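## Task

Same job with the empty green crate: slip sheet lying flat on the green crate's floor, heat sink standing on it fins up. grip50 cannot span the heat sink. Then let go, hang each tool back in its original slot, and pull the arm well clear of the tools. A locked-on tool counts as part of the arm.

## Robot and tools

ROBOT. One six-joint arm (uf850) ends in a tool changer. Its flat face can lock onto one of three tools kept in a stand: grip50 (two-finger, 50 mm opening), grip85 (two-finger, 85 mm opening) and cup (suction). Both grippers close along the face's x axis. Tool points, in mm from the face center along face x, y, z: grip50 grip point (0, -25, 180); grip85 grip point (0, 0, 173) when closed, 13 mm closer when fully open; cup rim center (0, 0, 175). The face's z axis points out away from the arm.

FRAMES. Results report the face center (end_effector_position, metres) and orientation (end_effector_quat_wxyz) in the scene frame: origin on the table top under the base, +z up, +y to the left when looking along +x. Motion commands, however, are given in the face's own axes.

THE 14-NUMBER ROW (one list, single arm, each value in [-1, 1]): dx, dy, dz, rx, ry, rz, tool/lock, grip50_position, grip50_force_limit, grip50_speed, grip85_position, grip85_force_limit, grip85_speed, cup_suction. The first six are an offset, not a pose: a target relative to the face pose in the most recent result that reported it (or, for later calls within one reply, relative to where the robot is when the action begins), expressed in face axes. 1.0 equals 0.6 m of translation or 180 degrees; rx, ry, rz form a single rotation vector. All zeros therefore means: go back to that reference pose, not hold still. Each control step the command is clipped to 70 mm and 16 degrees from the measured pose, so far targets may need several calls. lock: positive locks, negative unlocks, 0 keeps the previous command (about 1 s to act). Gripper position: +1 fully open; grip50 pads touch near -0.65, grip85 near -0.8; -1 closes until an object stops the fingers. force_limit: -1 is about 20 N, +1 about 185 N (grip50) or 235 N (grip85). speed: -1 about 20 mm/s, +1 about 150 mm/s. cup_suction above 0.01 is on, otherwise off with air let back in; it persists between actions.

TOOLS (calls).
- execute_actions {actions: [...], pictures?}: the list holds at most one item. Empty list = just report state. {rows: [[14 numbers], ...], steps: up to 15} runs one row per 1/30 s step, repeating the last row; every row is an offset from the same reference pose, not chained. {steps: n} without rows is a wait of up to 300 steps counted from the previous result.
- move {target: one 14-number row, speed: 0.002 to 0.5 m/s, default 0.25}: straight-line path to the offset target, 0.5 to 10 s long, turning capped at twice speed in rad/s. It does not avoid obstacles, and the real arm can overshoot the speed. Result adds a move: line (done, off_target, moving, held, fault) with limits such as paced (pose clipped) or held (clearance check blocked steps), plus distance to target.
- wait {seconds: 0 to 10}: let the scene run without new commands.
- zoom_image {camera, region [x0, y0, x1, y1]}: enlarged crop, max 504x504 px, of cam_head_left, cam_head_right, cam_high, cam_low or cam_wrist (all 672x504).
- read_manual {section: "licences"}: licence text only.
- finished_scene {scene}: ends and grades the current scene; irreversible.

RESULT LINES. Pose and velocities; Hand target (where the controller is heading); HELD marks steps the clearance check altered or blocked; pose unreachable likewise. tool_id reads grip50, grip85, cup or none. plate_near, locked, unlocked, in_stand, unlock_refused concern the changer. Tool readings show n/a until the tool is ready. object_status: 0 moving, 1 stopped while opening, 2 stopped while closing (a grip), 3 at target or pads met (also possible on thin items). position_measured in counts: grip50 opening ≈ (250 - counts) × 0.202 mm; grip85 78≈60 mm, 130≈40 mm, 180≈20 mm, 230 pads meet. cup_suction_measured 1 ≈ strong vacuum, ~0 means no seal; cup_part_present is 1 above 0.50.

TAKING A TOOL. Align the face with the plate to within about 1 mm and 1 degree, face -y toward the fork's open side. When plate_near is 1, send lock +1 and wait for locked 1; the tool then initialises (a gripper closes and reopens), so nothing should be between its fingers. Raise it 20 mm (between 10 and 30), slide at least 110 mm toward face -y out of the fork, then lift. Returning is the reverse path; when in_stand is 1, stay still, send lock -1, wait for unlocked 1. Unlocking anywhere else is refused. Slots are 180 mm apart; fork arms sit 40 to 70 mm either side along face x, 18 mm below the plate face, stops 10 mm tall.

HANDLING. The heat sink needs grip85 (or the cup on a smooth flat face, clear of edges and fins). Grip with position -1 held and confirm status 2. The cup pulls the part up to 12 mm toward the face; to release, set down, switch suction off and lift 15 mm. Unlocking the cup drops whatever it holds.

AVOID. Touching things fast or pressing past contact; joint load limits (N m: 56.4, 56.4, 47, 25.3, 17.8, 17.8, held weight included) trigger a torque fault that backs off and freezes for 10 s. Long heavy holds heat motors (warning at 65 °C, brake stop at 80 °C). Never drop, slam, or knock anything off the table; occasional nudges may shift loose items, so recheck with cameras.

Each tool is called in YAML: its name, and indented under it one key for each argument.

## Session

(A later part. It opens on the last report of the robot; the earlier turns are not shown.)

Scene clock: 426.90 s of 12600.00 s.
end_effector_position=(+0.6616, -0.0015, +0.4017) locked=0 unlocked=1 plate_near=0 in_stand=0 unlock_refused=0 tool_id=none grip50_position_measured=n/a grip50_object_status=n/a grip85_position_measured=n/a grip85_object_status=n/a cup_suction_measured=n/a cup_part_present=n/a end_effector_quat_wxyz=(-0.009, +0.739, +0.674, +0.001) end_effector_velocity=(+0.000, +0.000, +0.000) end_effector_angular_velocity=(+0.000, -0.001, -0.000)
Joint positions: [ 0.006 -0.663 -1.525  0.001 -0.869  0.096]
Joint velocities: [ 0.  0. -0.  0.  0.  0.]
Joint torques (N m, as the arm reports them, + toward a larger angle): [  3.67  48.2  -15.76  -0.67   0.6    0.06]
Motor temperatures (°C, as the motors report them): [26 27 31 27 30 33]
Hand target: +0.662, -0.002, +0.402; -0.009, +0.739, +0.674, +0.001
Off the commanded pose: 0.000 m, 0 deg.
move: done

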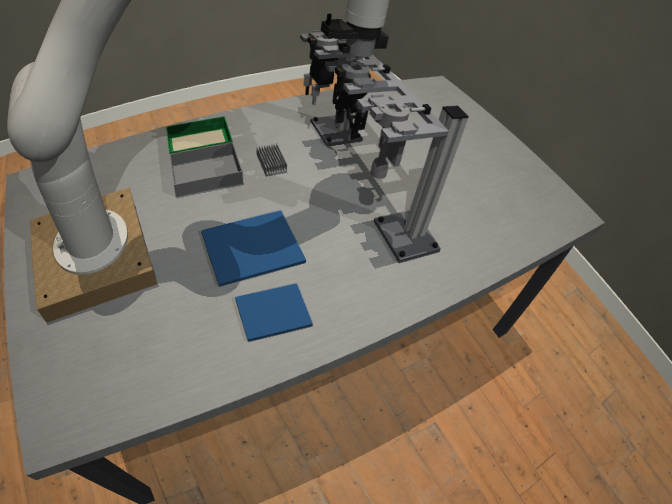

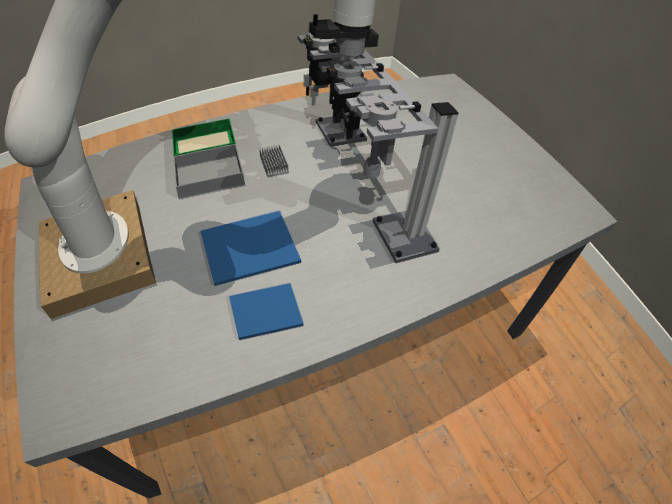

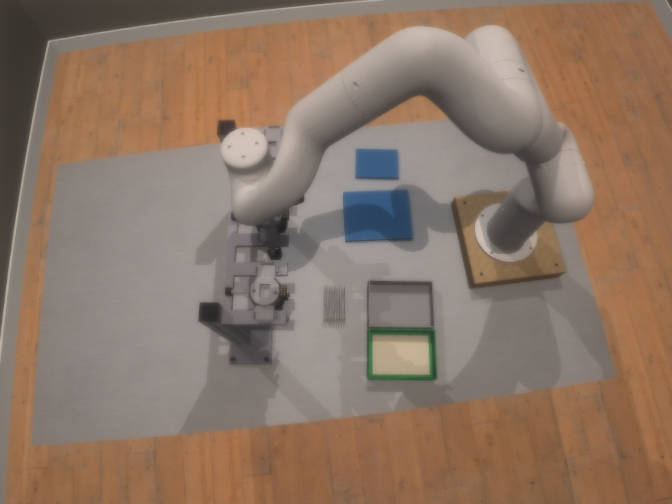

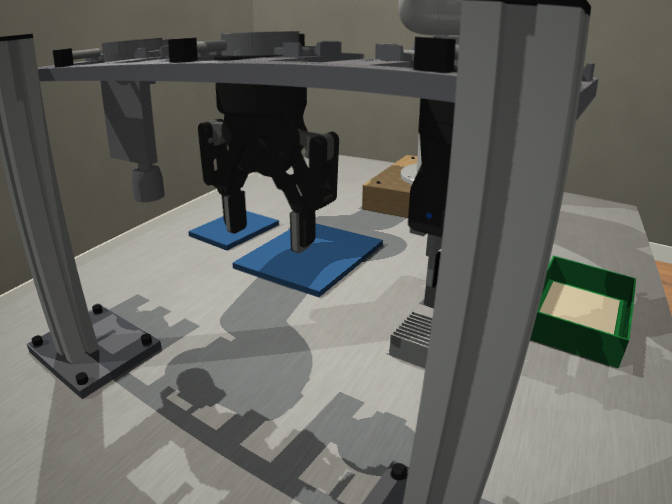

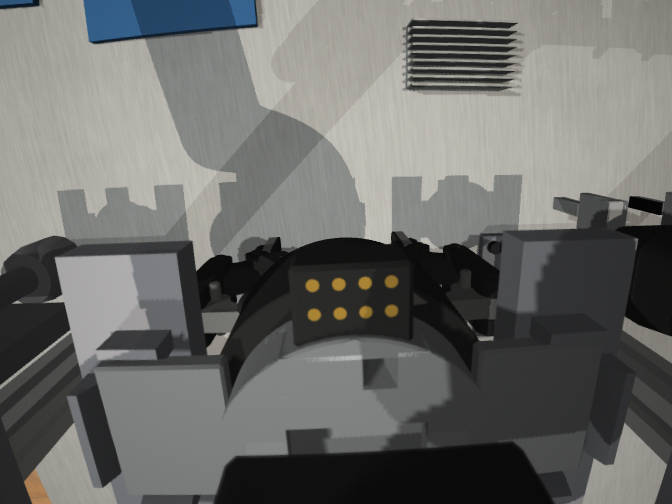

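Matches. Descend.

move:
  target: [0,0,0.055,0,0,0,0,0,0,0,0,0,0,0]
  speed: 0.05

move:
  target: [0,0,0.018,0,0,0,0,0,0,0,0,0,0,0]
  speed: 0.012

execute_actions:
  actions:
    - {"rows":[[0,0,0,0,0,0,1,0,0,0,0.63,-0.3,0.5,0]],"steps":15}
  pictures: false

execute_actions:
  actions:
    - {"steps":25}
  pictures: false

Scene clock: 435.10 s of 12600.00 s.
end_effector_position=(+0.6614, -0.0011, +0.3689) locked=0 unlocked=1 plate_near=0 in_stand=0 unlock_refused=0 tool_id=none grip50_position_measured=n/a grip50_object_status=n/a grip85_position_measured=n/a grip85_object_status=n/a cup_suction_measured=n/a cup_part_present=n/a end_effector_quat_wxyz=(-0.009, +0.739, +0.674, +0.001) end_effector_velocity=(+0.000, +0.000, +0.001) end_effector_angular_velocity=(+0.000, -0.002, +0.000)
Joint positions: [ 0.006 -0.697 -1.5    0.001 -0.81   0.096]
Joint velocities: [ 0.     0.001 -0.001  0.     0.    -0.   ]
Joint torques (N m, as the arm reports them, + toward a larger angle): [  3.93  48.54 -14.98  -0.97   0.73   0.06]
Motor temperatures (°C, as the motors report them): [26 27 31 27 30 33]
Hand target: +0.661, -0.001, +0.369; -0.009, +0.739, +0.674, +0.001
Off the commanded pose: 0.000 m, 0 deg.
move: done

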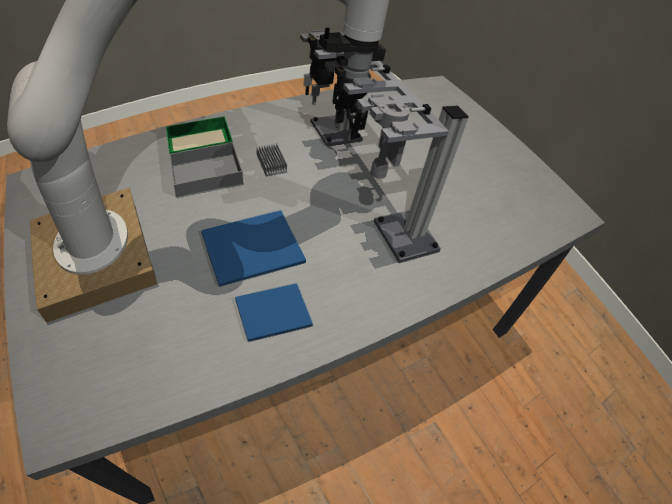

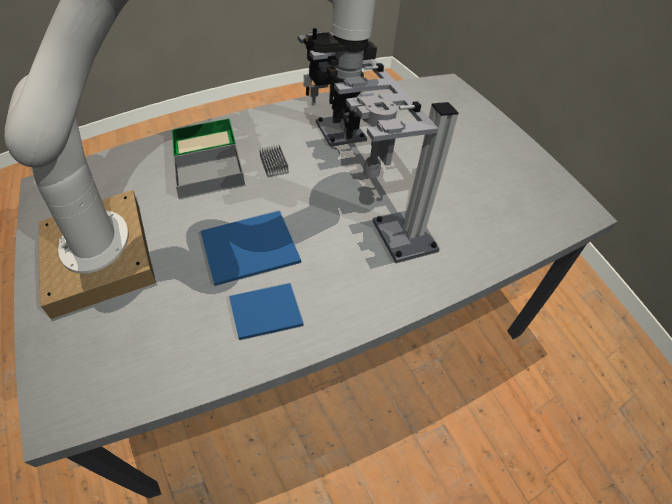

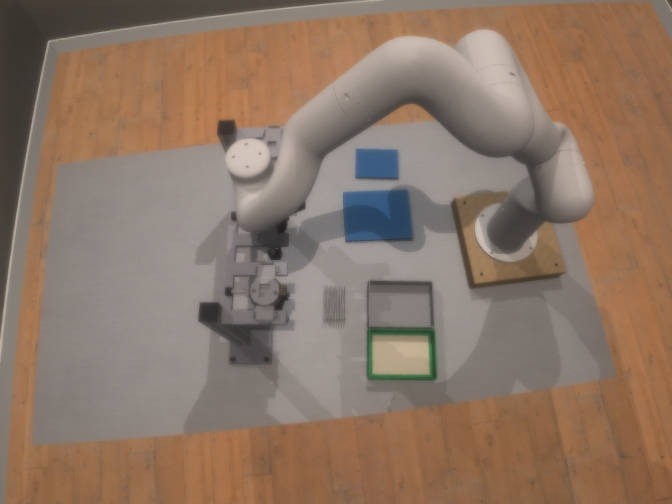

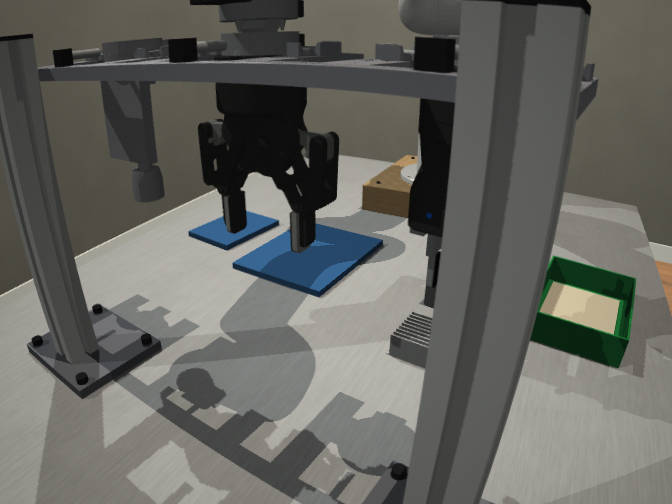

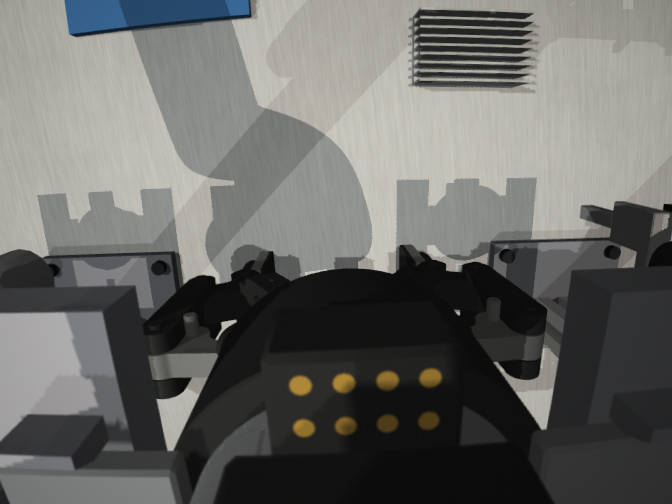

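Scene clock: 436.23 s of 12600.00 s.
end_effector_position=(+0.6615, -0.0009, +0.3593) locked=0 unlocked=1 plate_near=1 in_stand=1 unlock_refused=0 tool_id=none grip50_position_measured=n/a grip50_object_status=n/a grip85_position_measured=n/a grip85_object_status=n/a cup_suction_measured=n/a cup_part_present=n/a end_effector_quat_wxyz=(-0.009, +0.739, +0.674, +0.001) end_effector_velocity=(-0.000, -0.000, -0.001) end_effector_angular_velocity=(-0.000, +0.001, +0.001)
Joint positions: [ 0.006 -0.708 -1.494  0.001 -0.792  0.096]
Joint velocities: [-0.    -0.001  0.001 -0.001  0.001 -0.001]
Joint torques (N m, as the arm reports them, + toward a larger angle): [  3.29  36.94 -11.28  -0.91   2.23  -0.31]
Motor temperatures (°C, as the motors report them): [26 27 31 27 30 33]
Hand target: +0.661, -0.001, +0.358; -0.009, +0.739, +0.674, +0.001
Off the commanded pose: 0.001 m, 0 deg.
move: done

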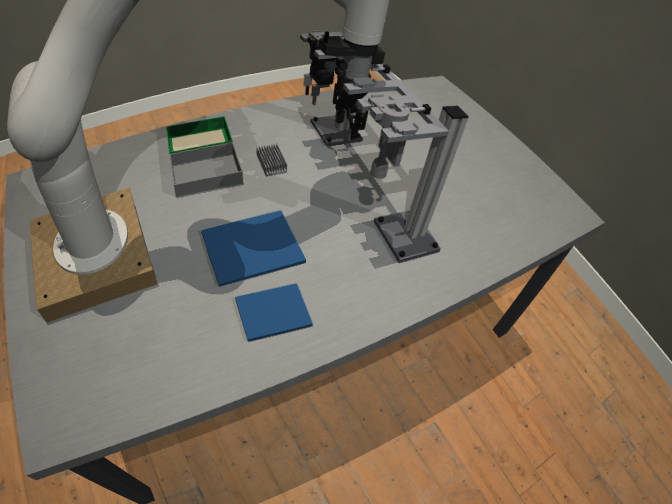

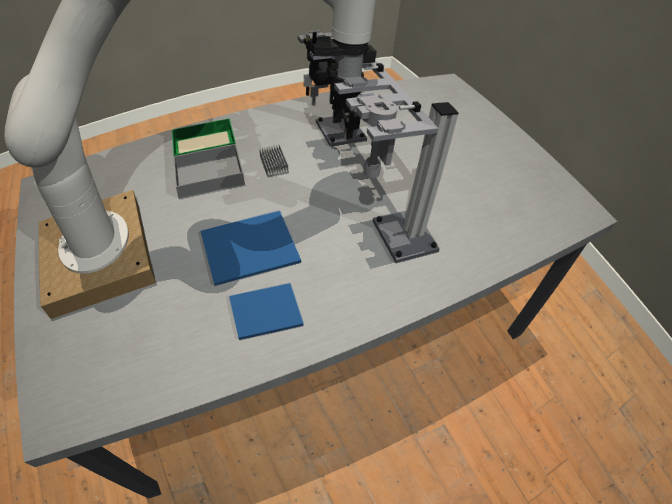

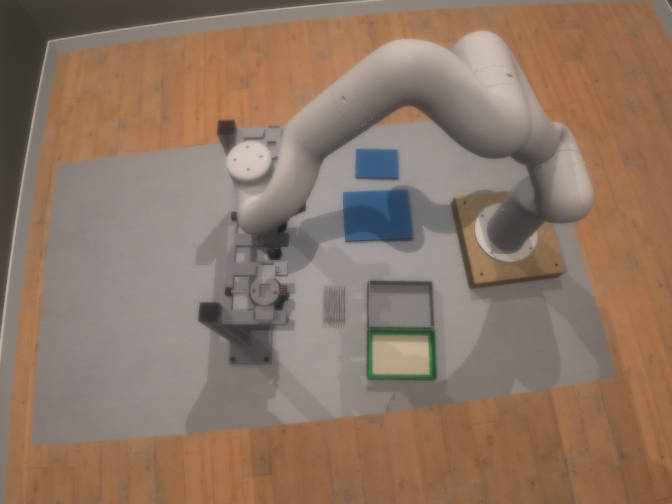

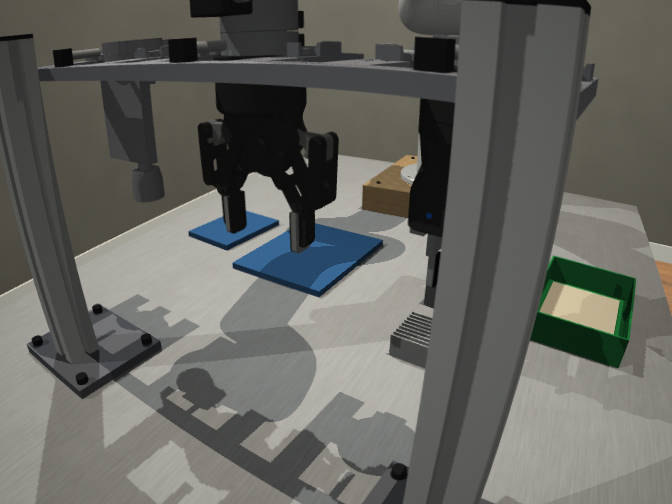

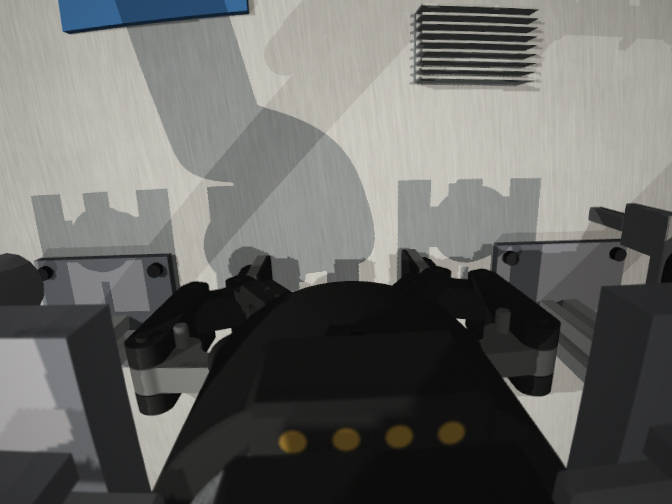

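Scene clock: 436.73 s of 12600.00 s.
end_effector_position=(+0.6615, -0.0009, +0.3594) locked=0 unlocked=0 plate_near=1 in_stand=1 unlock_refused=0 tool_id=none grip50_position_measured=n/a grip50_object_status=n/a grip85_position_measured=n/a grip85_object_status=n/a cup_suction_measured=n/a cup_part_present=n/a end_effector_quat_wxyz=(-0.009, +0.739, +0.674, +0.001) end_effector_velocity=(-0.000, +0.000, -0.000) end_effector_angular_velocity=(-0.000, +0.000, +0.001)
Joint positions: [ 0.006 -0.708 -1.494  0.001 -0.792  0.096]
Joint velocities: [ 0.    -0.     0.    -0.     0.    -0.001]
Joint torques (N m, as the arm reports them, + toward a larger angle): [  2.26  40.93 -12.4   -0.37   1.79  -0.16]
Motor temperatures (°C, as the motors report them): [26 27 31 27 30 33]
Hand target: +0.662, -0.001, +0.359; -0.009, +0.739, +0.674, +0.001
Off the commanded pose: 0.000 m, 0 deg.
Steps of this call (steps 1 to 15: all 15 steps of this action). Readings (end_effector_position | what the end effector reports):
1: (+0.6615, -0.0009, +0.3593) | locked=0 unlocked=0 plate_near=1 in_stand=1 unlock_refused=0 tool_id=none grip50_position_measured=n/a grip50_object_status=n/a grip85_position_measured=n/a grip85_object_status=n/a cup_suction_measured=n/a cup_part_present=n/a
2: (+0.6615, -0.0009, +0.3594) | locked=0 unlocked=0 plate_near=1 in_stand=1 unlock_refused=0 tool_id=none grip50_position_measured=n/a grip50_object_status=n/a grip85_position_measured=n/a grip85_object_status=n/a cup_suction_measured=n/a cup_part_present=n/a
4: (+0.6615, -0.0009, +0.3594) | locked=0 unlocked=0 plate_near=1 in_stand=1 unlock_refused=0 tool_id=none grip50_position_measured=n/a grip50_object_status=n/a grip85_position_measured=n/a grip85_object_status=n/a cup_suction_measured=n/a cup_part_present=n/a
8: (+0.6615, -0.0009, +0.3594) | locked=0 unlocked=0 plate_near=1 in_stand=1 unlock_refused=0 tool_id=none grip50_position_measured=n/a grip50_object_status=n/a grip85_position_measured=n/a grip85_object_status=n/a cup_suction_measured=n/a cup_part_present=n/a
15: the state above

Scene clock: 437.57 s of 12600.00 s.
end_effector_position=(+0.6616, -0.0010, +0.3598) locked=1 unlocked=0 plate_near=1 in_stand=1 unlock_refused=0 tool_id=grip85 grip50_position_measured=n/a grip50_object_status=n/a grip85_position_measured=n/a grip85_object_status=n/a cup_suction_measured=n/a cup_part_present=n/a end_effector_quat_wxyz=(-0.009, +0.739, +0.674, +0.001) end_effector_velocity=(+0.000, -0.000, -0.000) end_effector_angular_velocity=(+0.000, -0.003, -0.001)
Joint positions: [ 0.006 -0.707 -1.495  0.001 -0.793  0.097]
Joint velocities: [-0.     0.001  0.001  0.     0.003  0.001]
Joint torques (N m, as the arm reports them, + toward a larger angle): [  4.8   35.78 -13.81   0.28   3.94  -1.54]
Motor temperatures (°C, as the motors report them): [26 27 31 27 30 33]
Hand target: +0.662, -0.001, +0.359; -0.009, +0.739, +0.674, +0.001
Off the commanded pose: 0.001 m, 0 deg.
Steps of this call (steps 1 to 25: nothing new was sent). Readings (end_effector_position | what the end effector reports):
1: (+0.6615, -0.0009, +0.3594) | locked=0 unlocked=0 plate_near=1 in_stand=1 unlock_refused=0 tool_id=none grip50_position_measured=n/a grip50_object_status=n/a grip85_position_measured=n/a grip85_object_status=n/a cup_suction_measured=n/a cup_part_present=n/a
2: (+0.6615, -0.0009, +0.3594) | locked=0 unlocked=0 plate_near=1 in_stand=1 unlock_refused=0 tool_id=none grip50_position_measured=n/a grip50_object_status=n/a grip85_position_measured=n/a grip85_object_status=n/a cup_suction_measured=n/a cup_part_present=n/a
4: (+0.6615, -0.0009, +0.3596) | locked=0 unlocked=0 plate_near=1 in_stand=1 unlock_refused=0 tool_id=none grip50_position_measured=n/a grip50_object_status=n/a grip85_position_measured=n/a grip85_object_status=n/a cup_suction_measured=n/a cup_part_present=n/a
8: (+0.6614, -0.0010, +0.3597) | locked=0 unlocked=0 plate_near=1 in_stand=1 unlock_refused=0 tool_id=none grip50_position_measured=n/a grip50_object_status=n/a grip85_position_measured=n/a grip85_object_status=n/a cup_suction_measured=n/a cup_part_present=n/a
25: the state above

move:
  target: [0,0,-0.0333,0,0,0,0,0,0,0,0.63,-0.3,0.5,0]
  speed: 0.05

move:
  target: [0,-0.22,0,0,0,0,0,0,0,0,0.63,-0.3,0.5,0]
  speed: 0.12

move:
  target: [0.202,-0.02,0.12,0,0,-0.507,0,0,0,0,0.63,-0.3,0.5,0]
  speed: 0.3

Scene clock: 452.27 s of 12600.00 s.
end_effector_position=(+0.6616, -0.0012, +0.3795) locked=1 unlocked=0 plate_near=1 in_stand=0 unlock_refused=0 tool_id=grip85 grip50_position_measured=n/a grip50_object_status=n/a grip85_position_measured=49 grip85_object_status=3 cup_suction_measured=n/a cup_part_present=n/a end_effector_quat_wxyz=(-0.009, +0.739, +0.674, +0.001) end_effector_velocity=(-0.001, -0.000, -0.001) end_effector_angular_velocity=(-0.001, +0.004, -0.000)
Joint positions: [ 0.006 -0.686 -1.508  0.001 -0.828  0.097]
Joint velocities: [-0.    -0.001  0.001 -0.001 -0.001  0.001]
Joint torques (N m, as the arm reports them, + toward a larger angle): [  3.37  58.35 -19.73  -0.25   0.65   0.19]
Motor temperatures (°C, as the motors report them): [26 27 31 27 31 33]
Hand target: +0.662, -0.001, +0.380; -0.009, +0.739, +0.674, +0.001
Off the commanded pose: 0.000 m, 0 deg.
move: done

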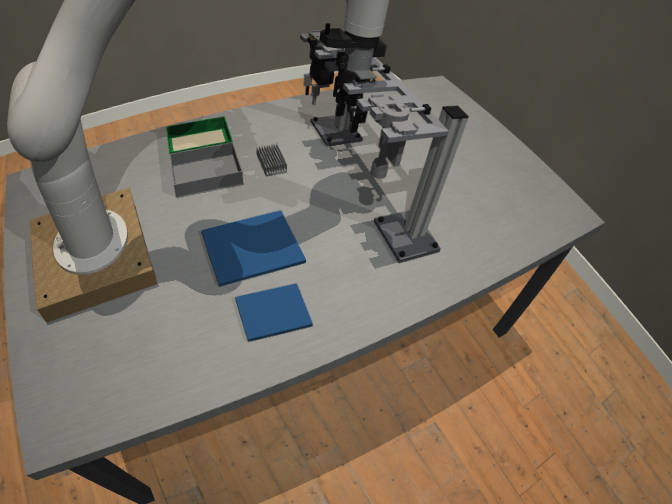

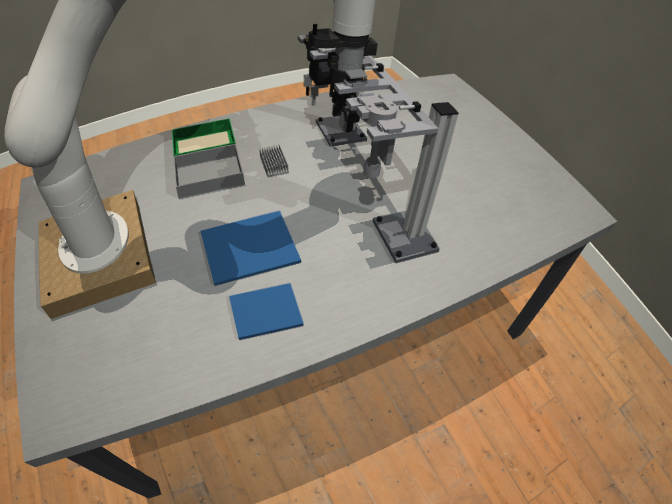

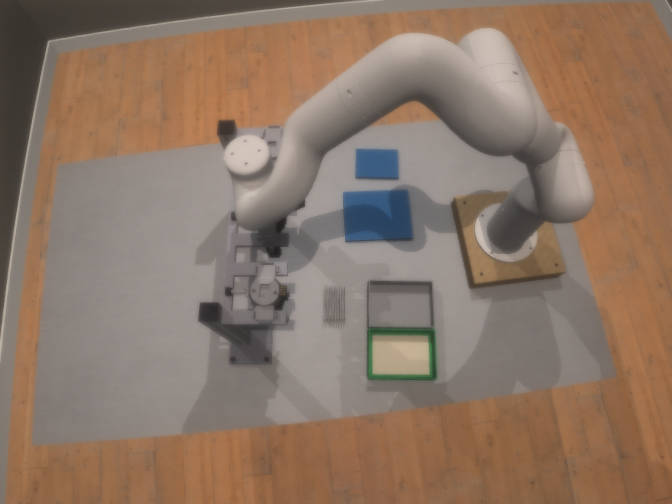

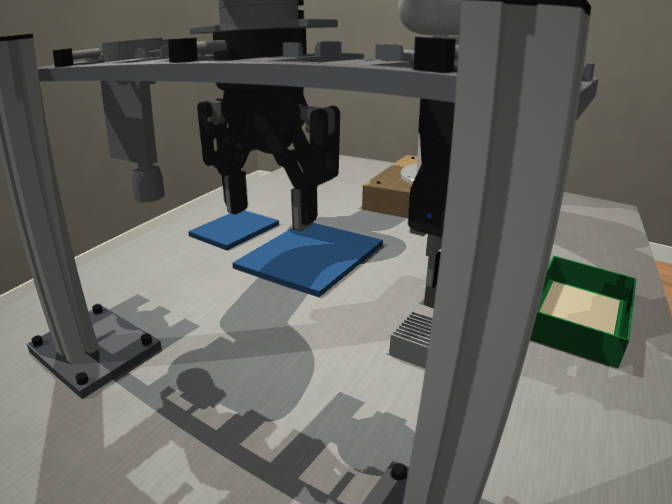

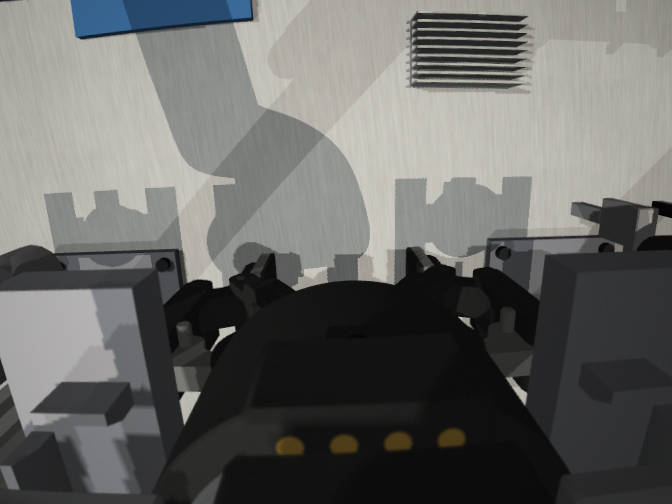

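Scene clock: 453.70 s of 12600.00 s.
end_effector_position=(+0.5303, +0.0105, +0.3806) locked=1 unlocked=0 plate_near=1 in_stand=0 unlock_refused=0 tool_id=grip85 grip50_position_measured=n/a grip50_object_status=n/a grip85_position_measured=49 grip85_object_status=3 cup_suction_measured=n/a cup_part_present=n/a end_effector_quat_wxyz=(-0.009, +0.739, +0.674, +0.001) end_effector_velocity=(-0.001, +0.000, -0.001) end_effector_angular_velocity=(-0.000, +0.003, +0.001)
Joint positions: [ 0.029 -0.386 -1.06   0.001 -0.68   0.12 ]
Joint velocities: [ 0.     0.     0.002 -0.    -0.001 -0.001]
Joint torques (N m, as the arm reports them, + toward a larger angle): [  5.14  45.35 -17.35  -0.68   0.67   0.03]
Motor temperatures (°C, as the motors report them): [26 27 31 27 31 33]
Hand target: +0.530, +0.010, +0.381; -0.009, +0.739, +0.674, +0.001
Off the commanded pose: 0.001 m, 0 deg.
move: done

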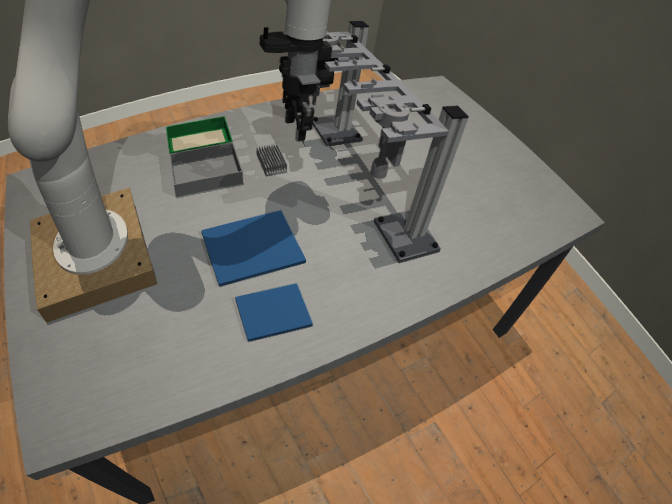

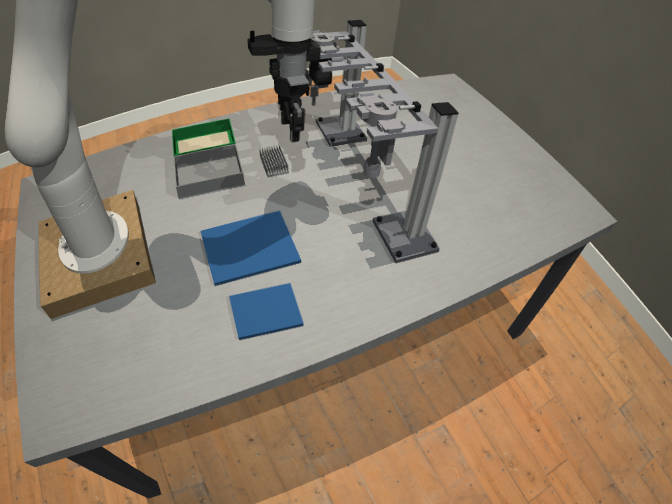

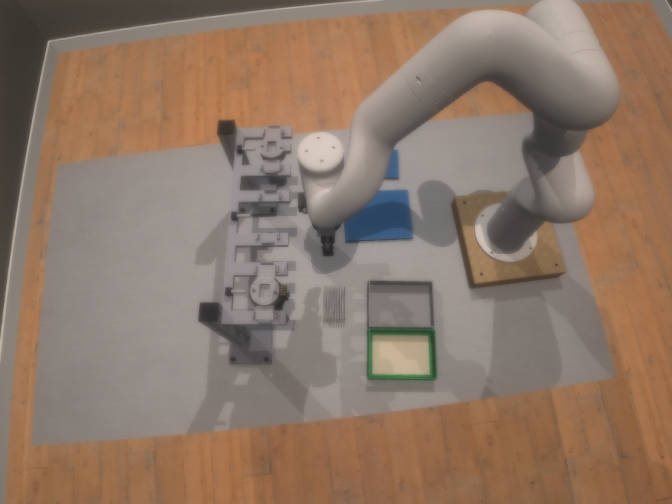

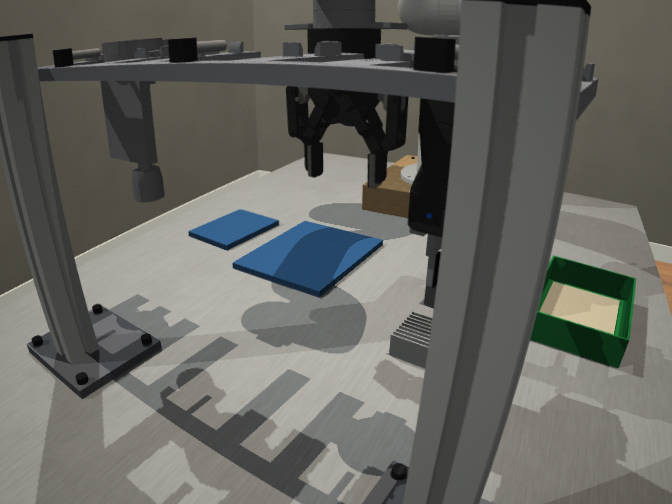

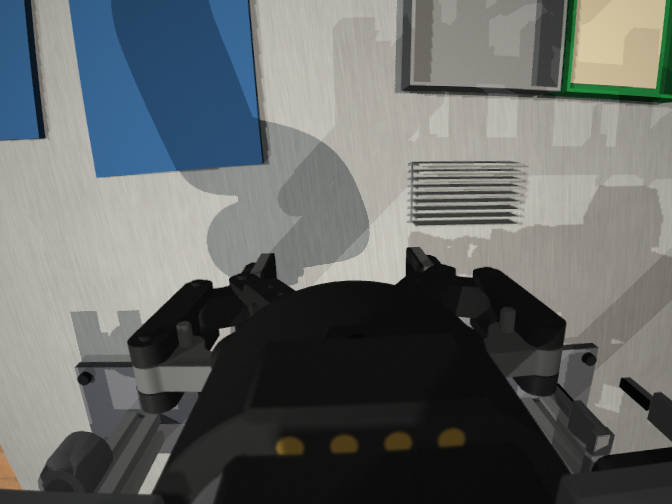

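Scene clock: 456.73 s of 12600.00 s.
end_effector_position=(+0.5288, +0.1329, +0.3104) locked=1 unlocked=0 plate_near=1 in_stand=0 unlock_refused=0 tool_id=grip85 grip50_position_measured=n/a grip50_object_status=n/a grip85_position_measured=49 grip85_object_status=3 cup_suction_measured=n/a cup_part_present=n/a end_effector_quat_wxyz=(-0.005, +0.036, +0.999, +0.006) end_effector_velocity=(-0.000, -0.000, +0.000) end_effector_angular_velocity=(+0.000, +0.000, +0.002)
Joint positions: [ 0.254 -0.529 -1.074  0.001 -0.55  -1.247]
Joint velocities: [-0.     0.     0.     0.    -0.    -0.002]
Joint torques (N m, as the arm reports them, + toward a larger angle): [  4.4   46.67 -16.58  -0.34   0.69   0.15]
Motor temperatures (°C, as the motors report them): [26 27 31 27 31 33]
Hand target: +0.529, +0.133, +0.310; -0.005, +0.035, +0.999, +0.006
Off the commanded pose: 0.000 m, 0 deg.
move: done

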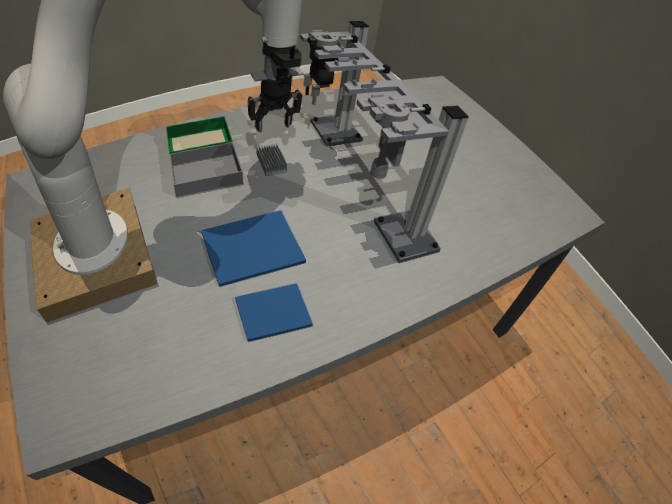

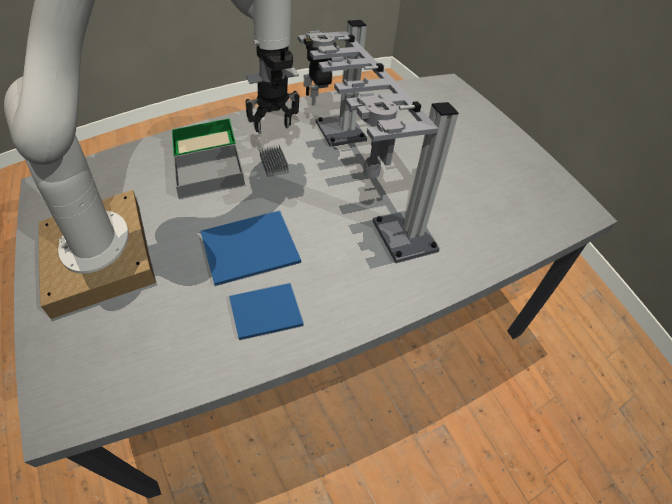

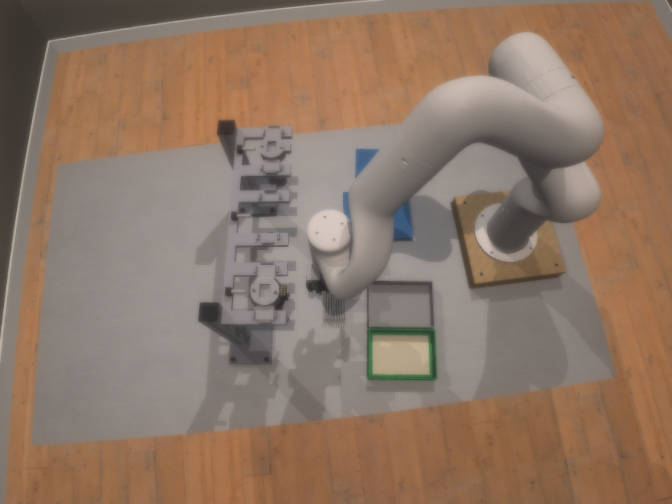

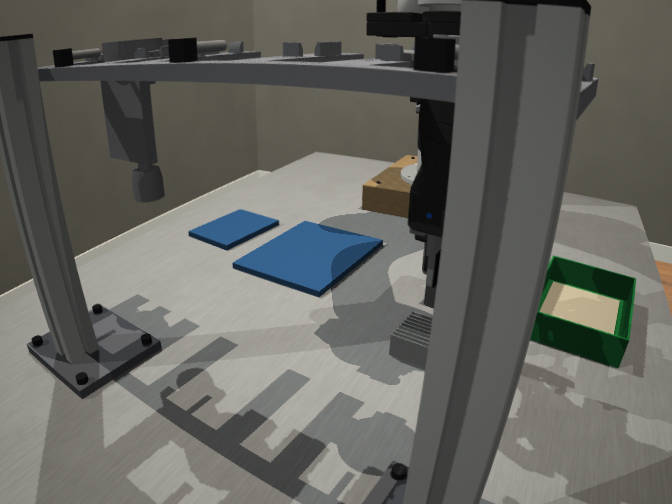

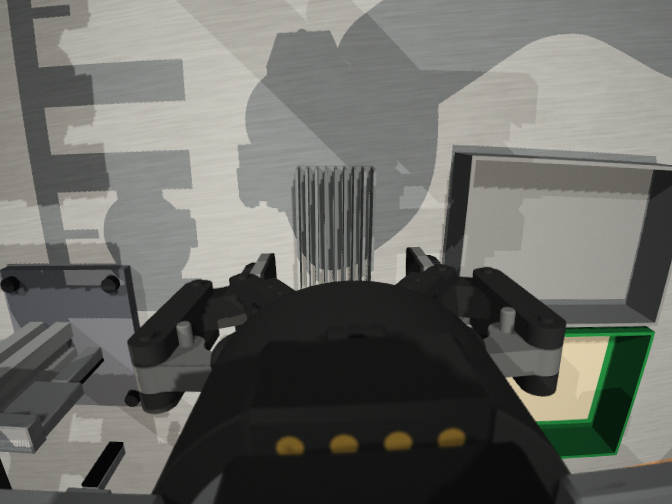

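move:
  target: [-0.0007,-0.0017,0.15,0,0,0,0,0,0,0,0.63,-0.3,-0.6,0]
  speed: 0.12

Scene clock: 464.37 s of 12600.00 s.
end_effector_position=(+0.5289, +0.1331, +0.2209) locked=1 unlocked=0 plate_near=1 in_stand=0 unlock_refused=0 tool_id=grip85 grip50_position_measured=n/a grip50_object_status=n/a grip85_position_measured=49 grip85_object_status=3 cup_suction_measured=n/a cup_part_present=n/a end_effector_quat_wxyz=(-0.005, +0.036, +0.999, +0.006) end_effector_velocity=(-0.001, -0.000, -0.001) end_effector_angular_velocity=(-0.001, +0.003, +0.000)
Joint positions: [ 0.252 -0.691 -1.071  0.    -0.384 -1.249]
Joint velocities: [-0.    -0.     0.002 -0.    -0.001 -0.   ]
Joint torques (N m, as the arm reports them, + toward a larger angle): [  4.86  50.11 -14.67  -0.44   0.56   0.13]
Motor temperatures (°C, as the motors report them): [26 27 31 27 31 33]
Hand target: +0.529, +0.133, +0.220; -0.005, +0.036, +0.999, +0.006
Off the commanded pose: 0.001 m, 0 deg.
move: done

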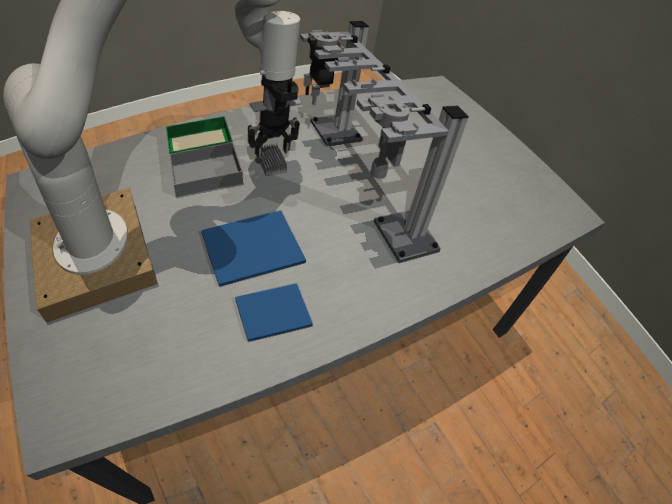

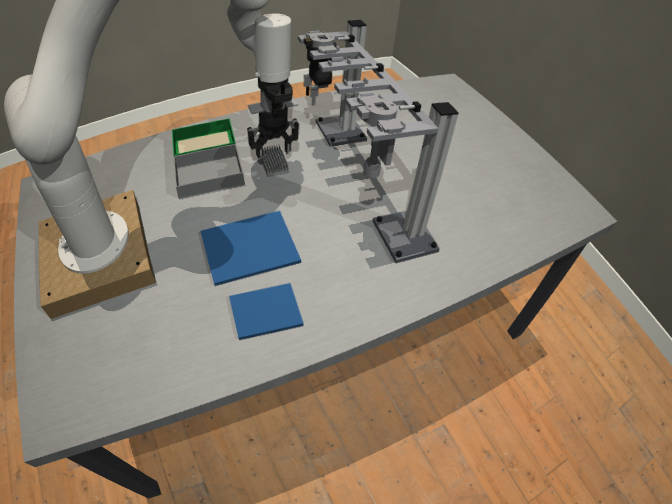

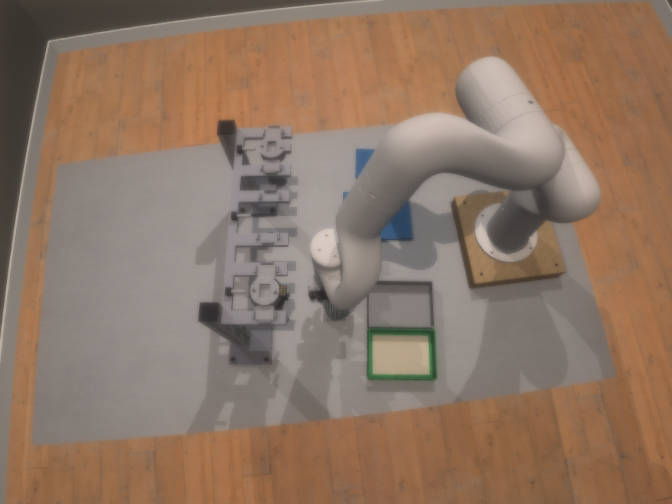

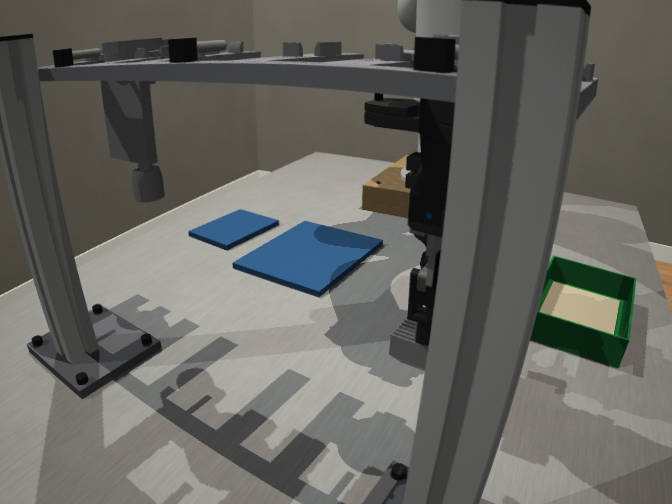

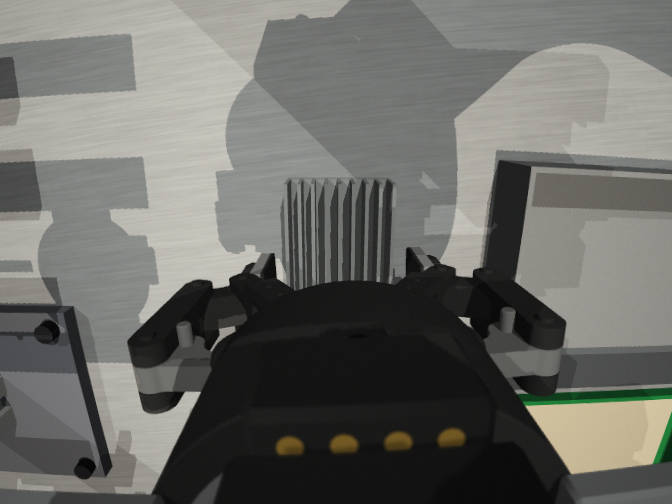

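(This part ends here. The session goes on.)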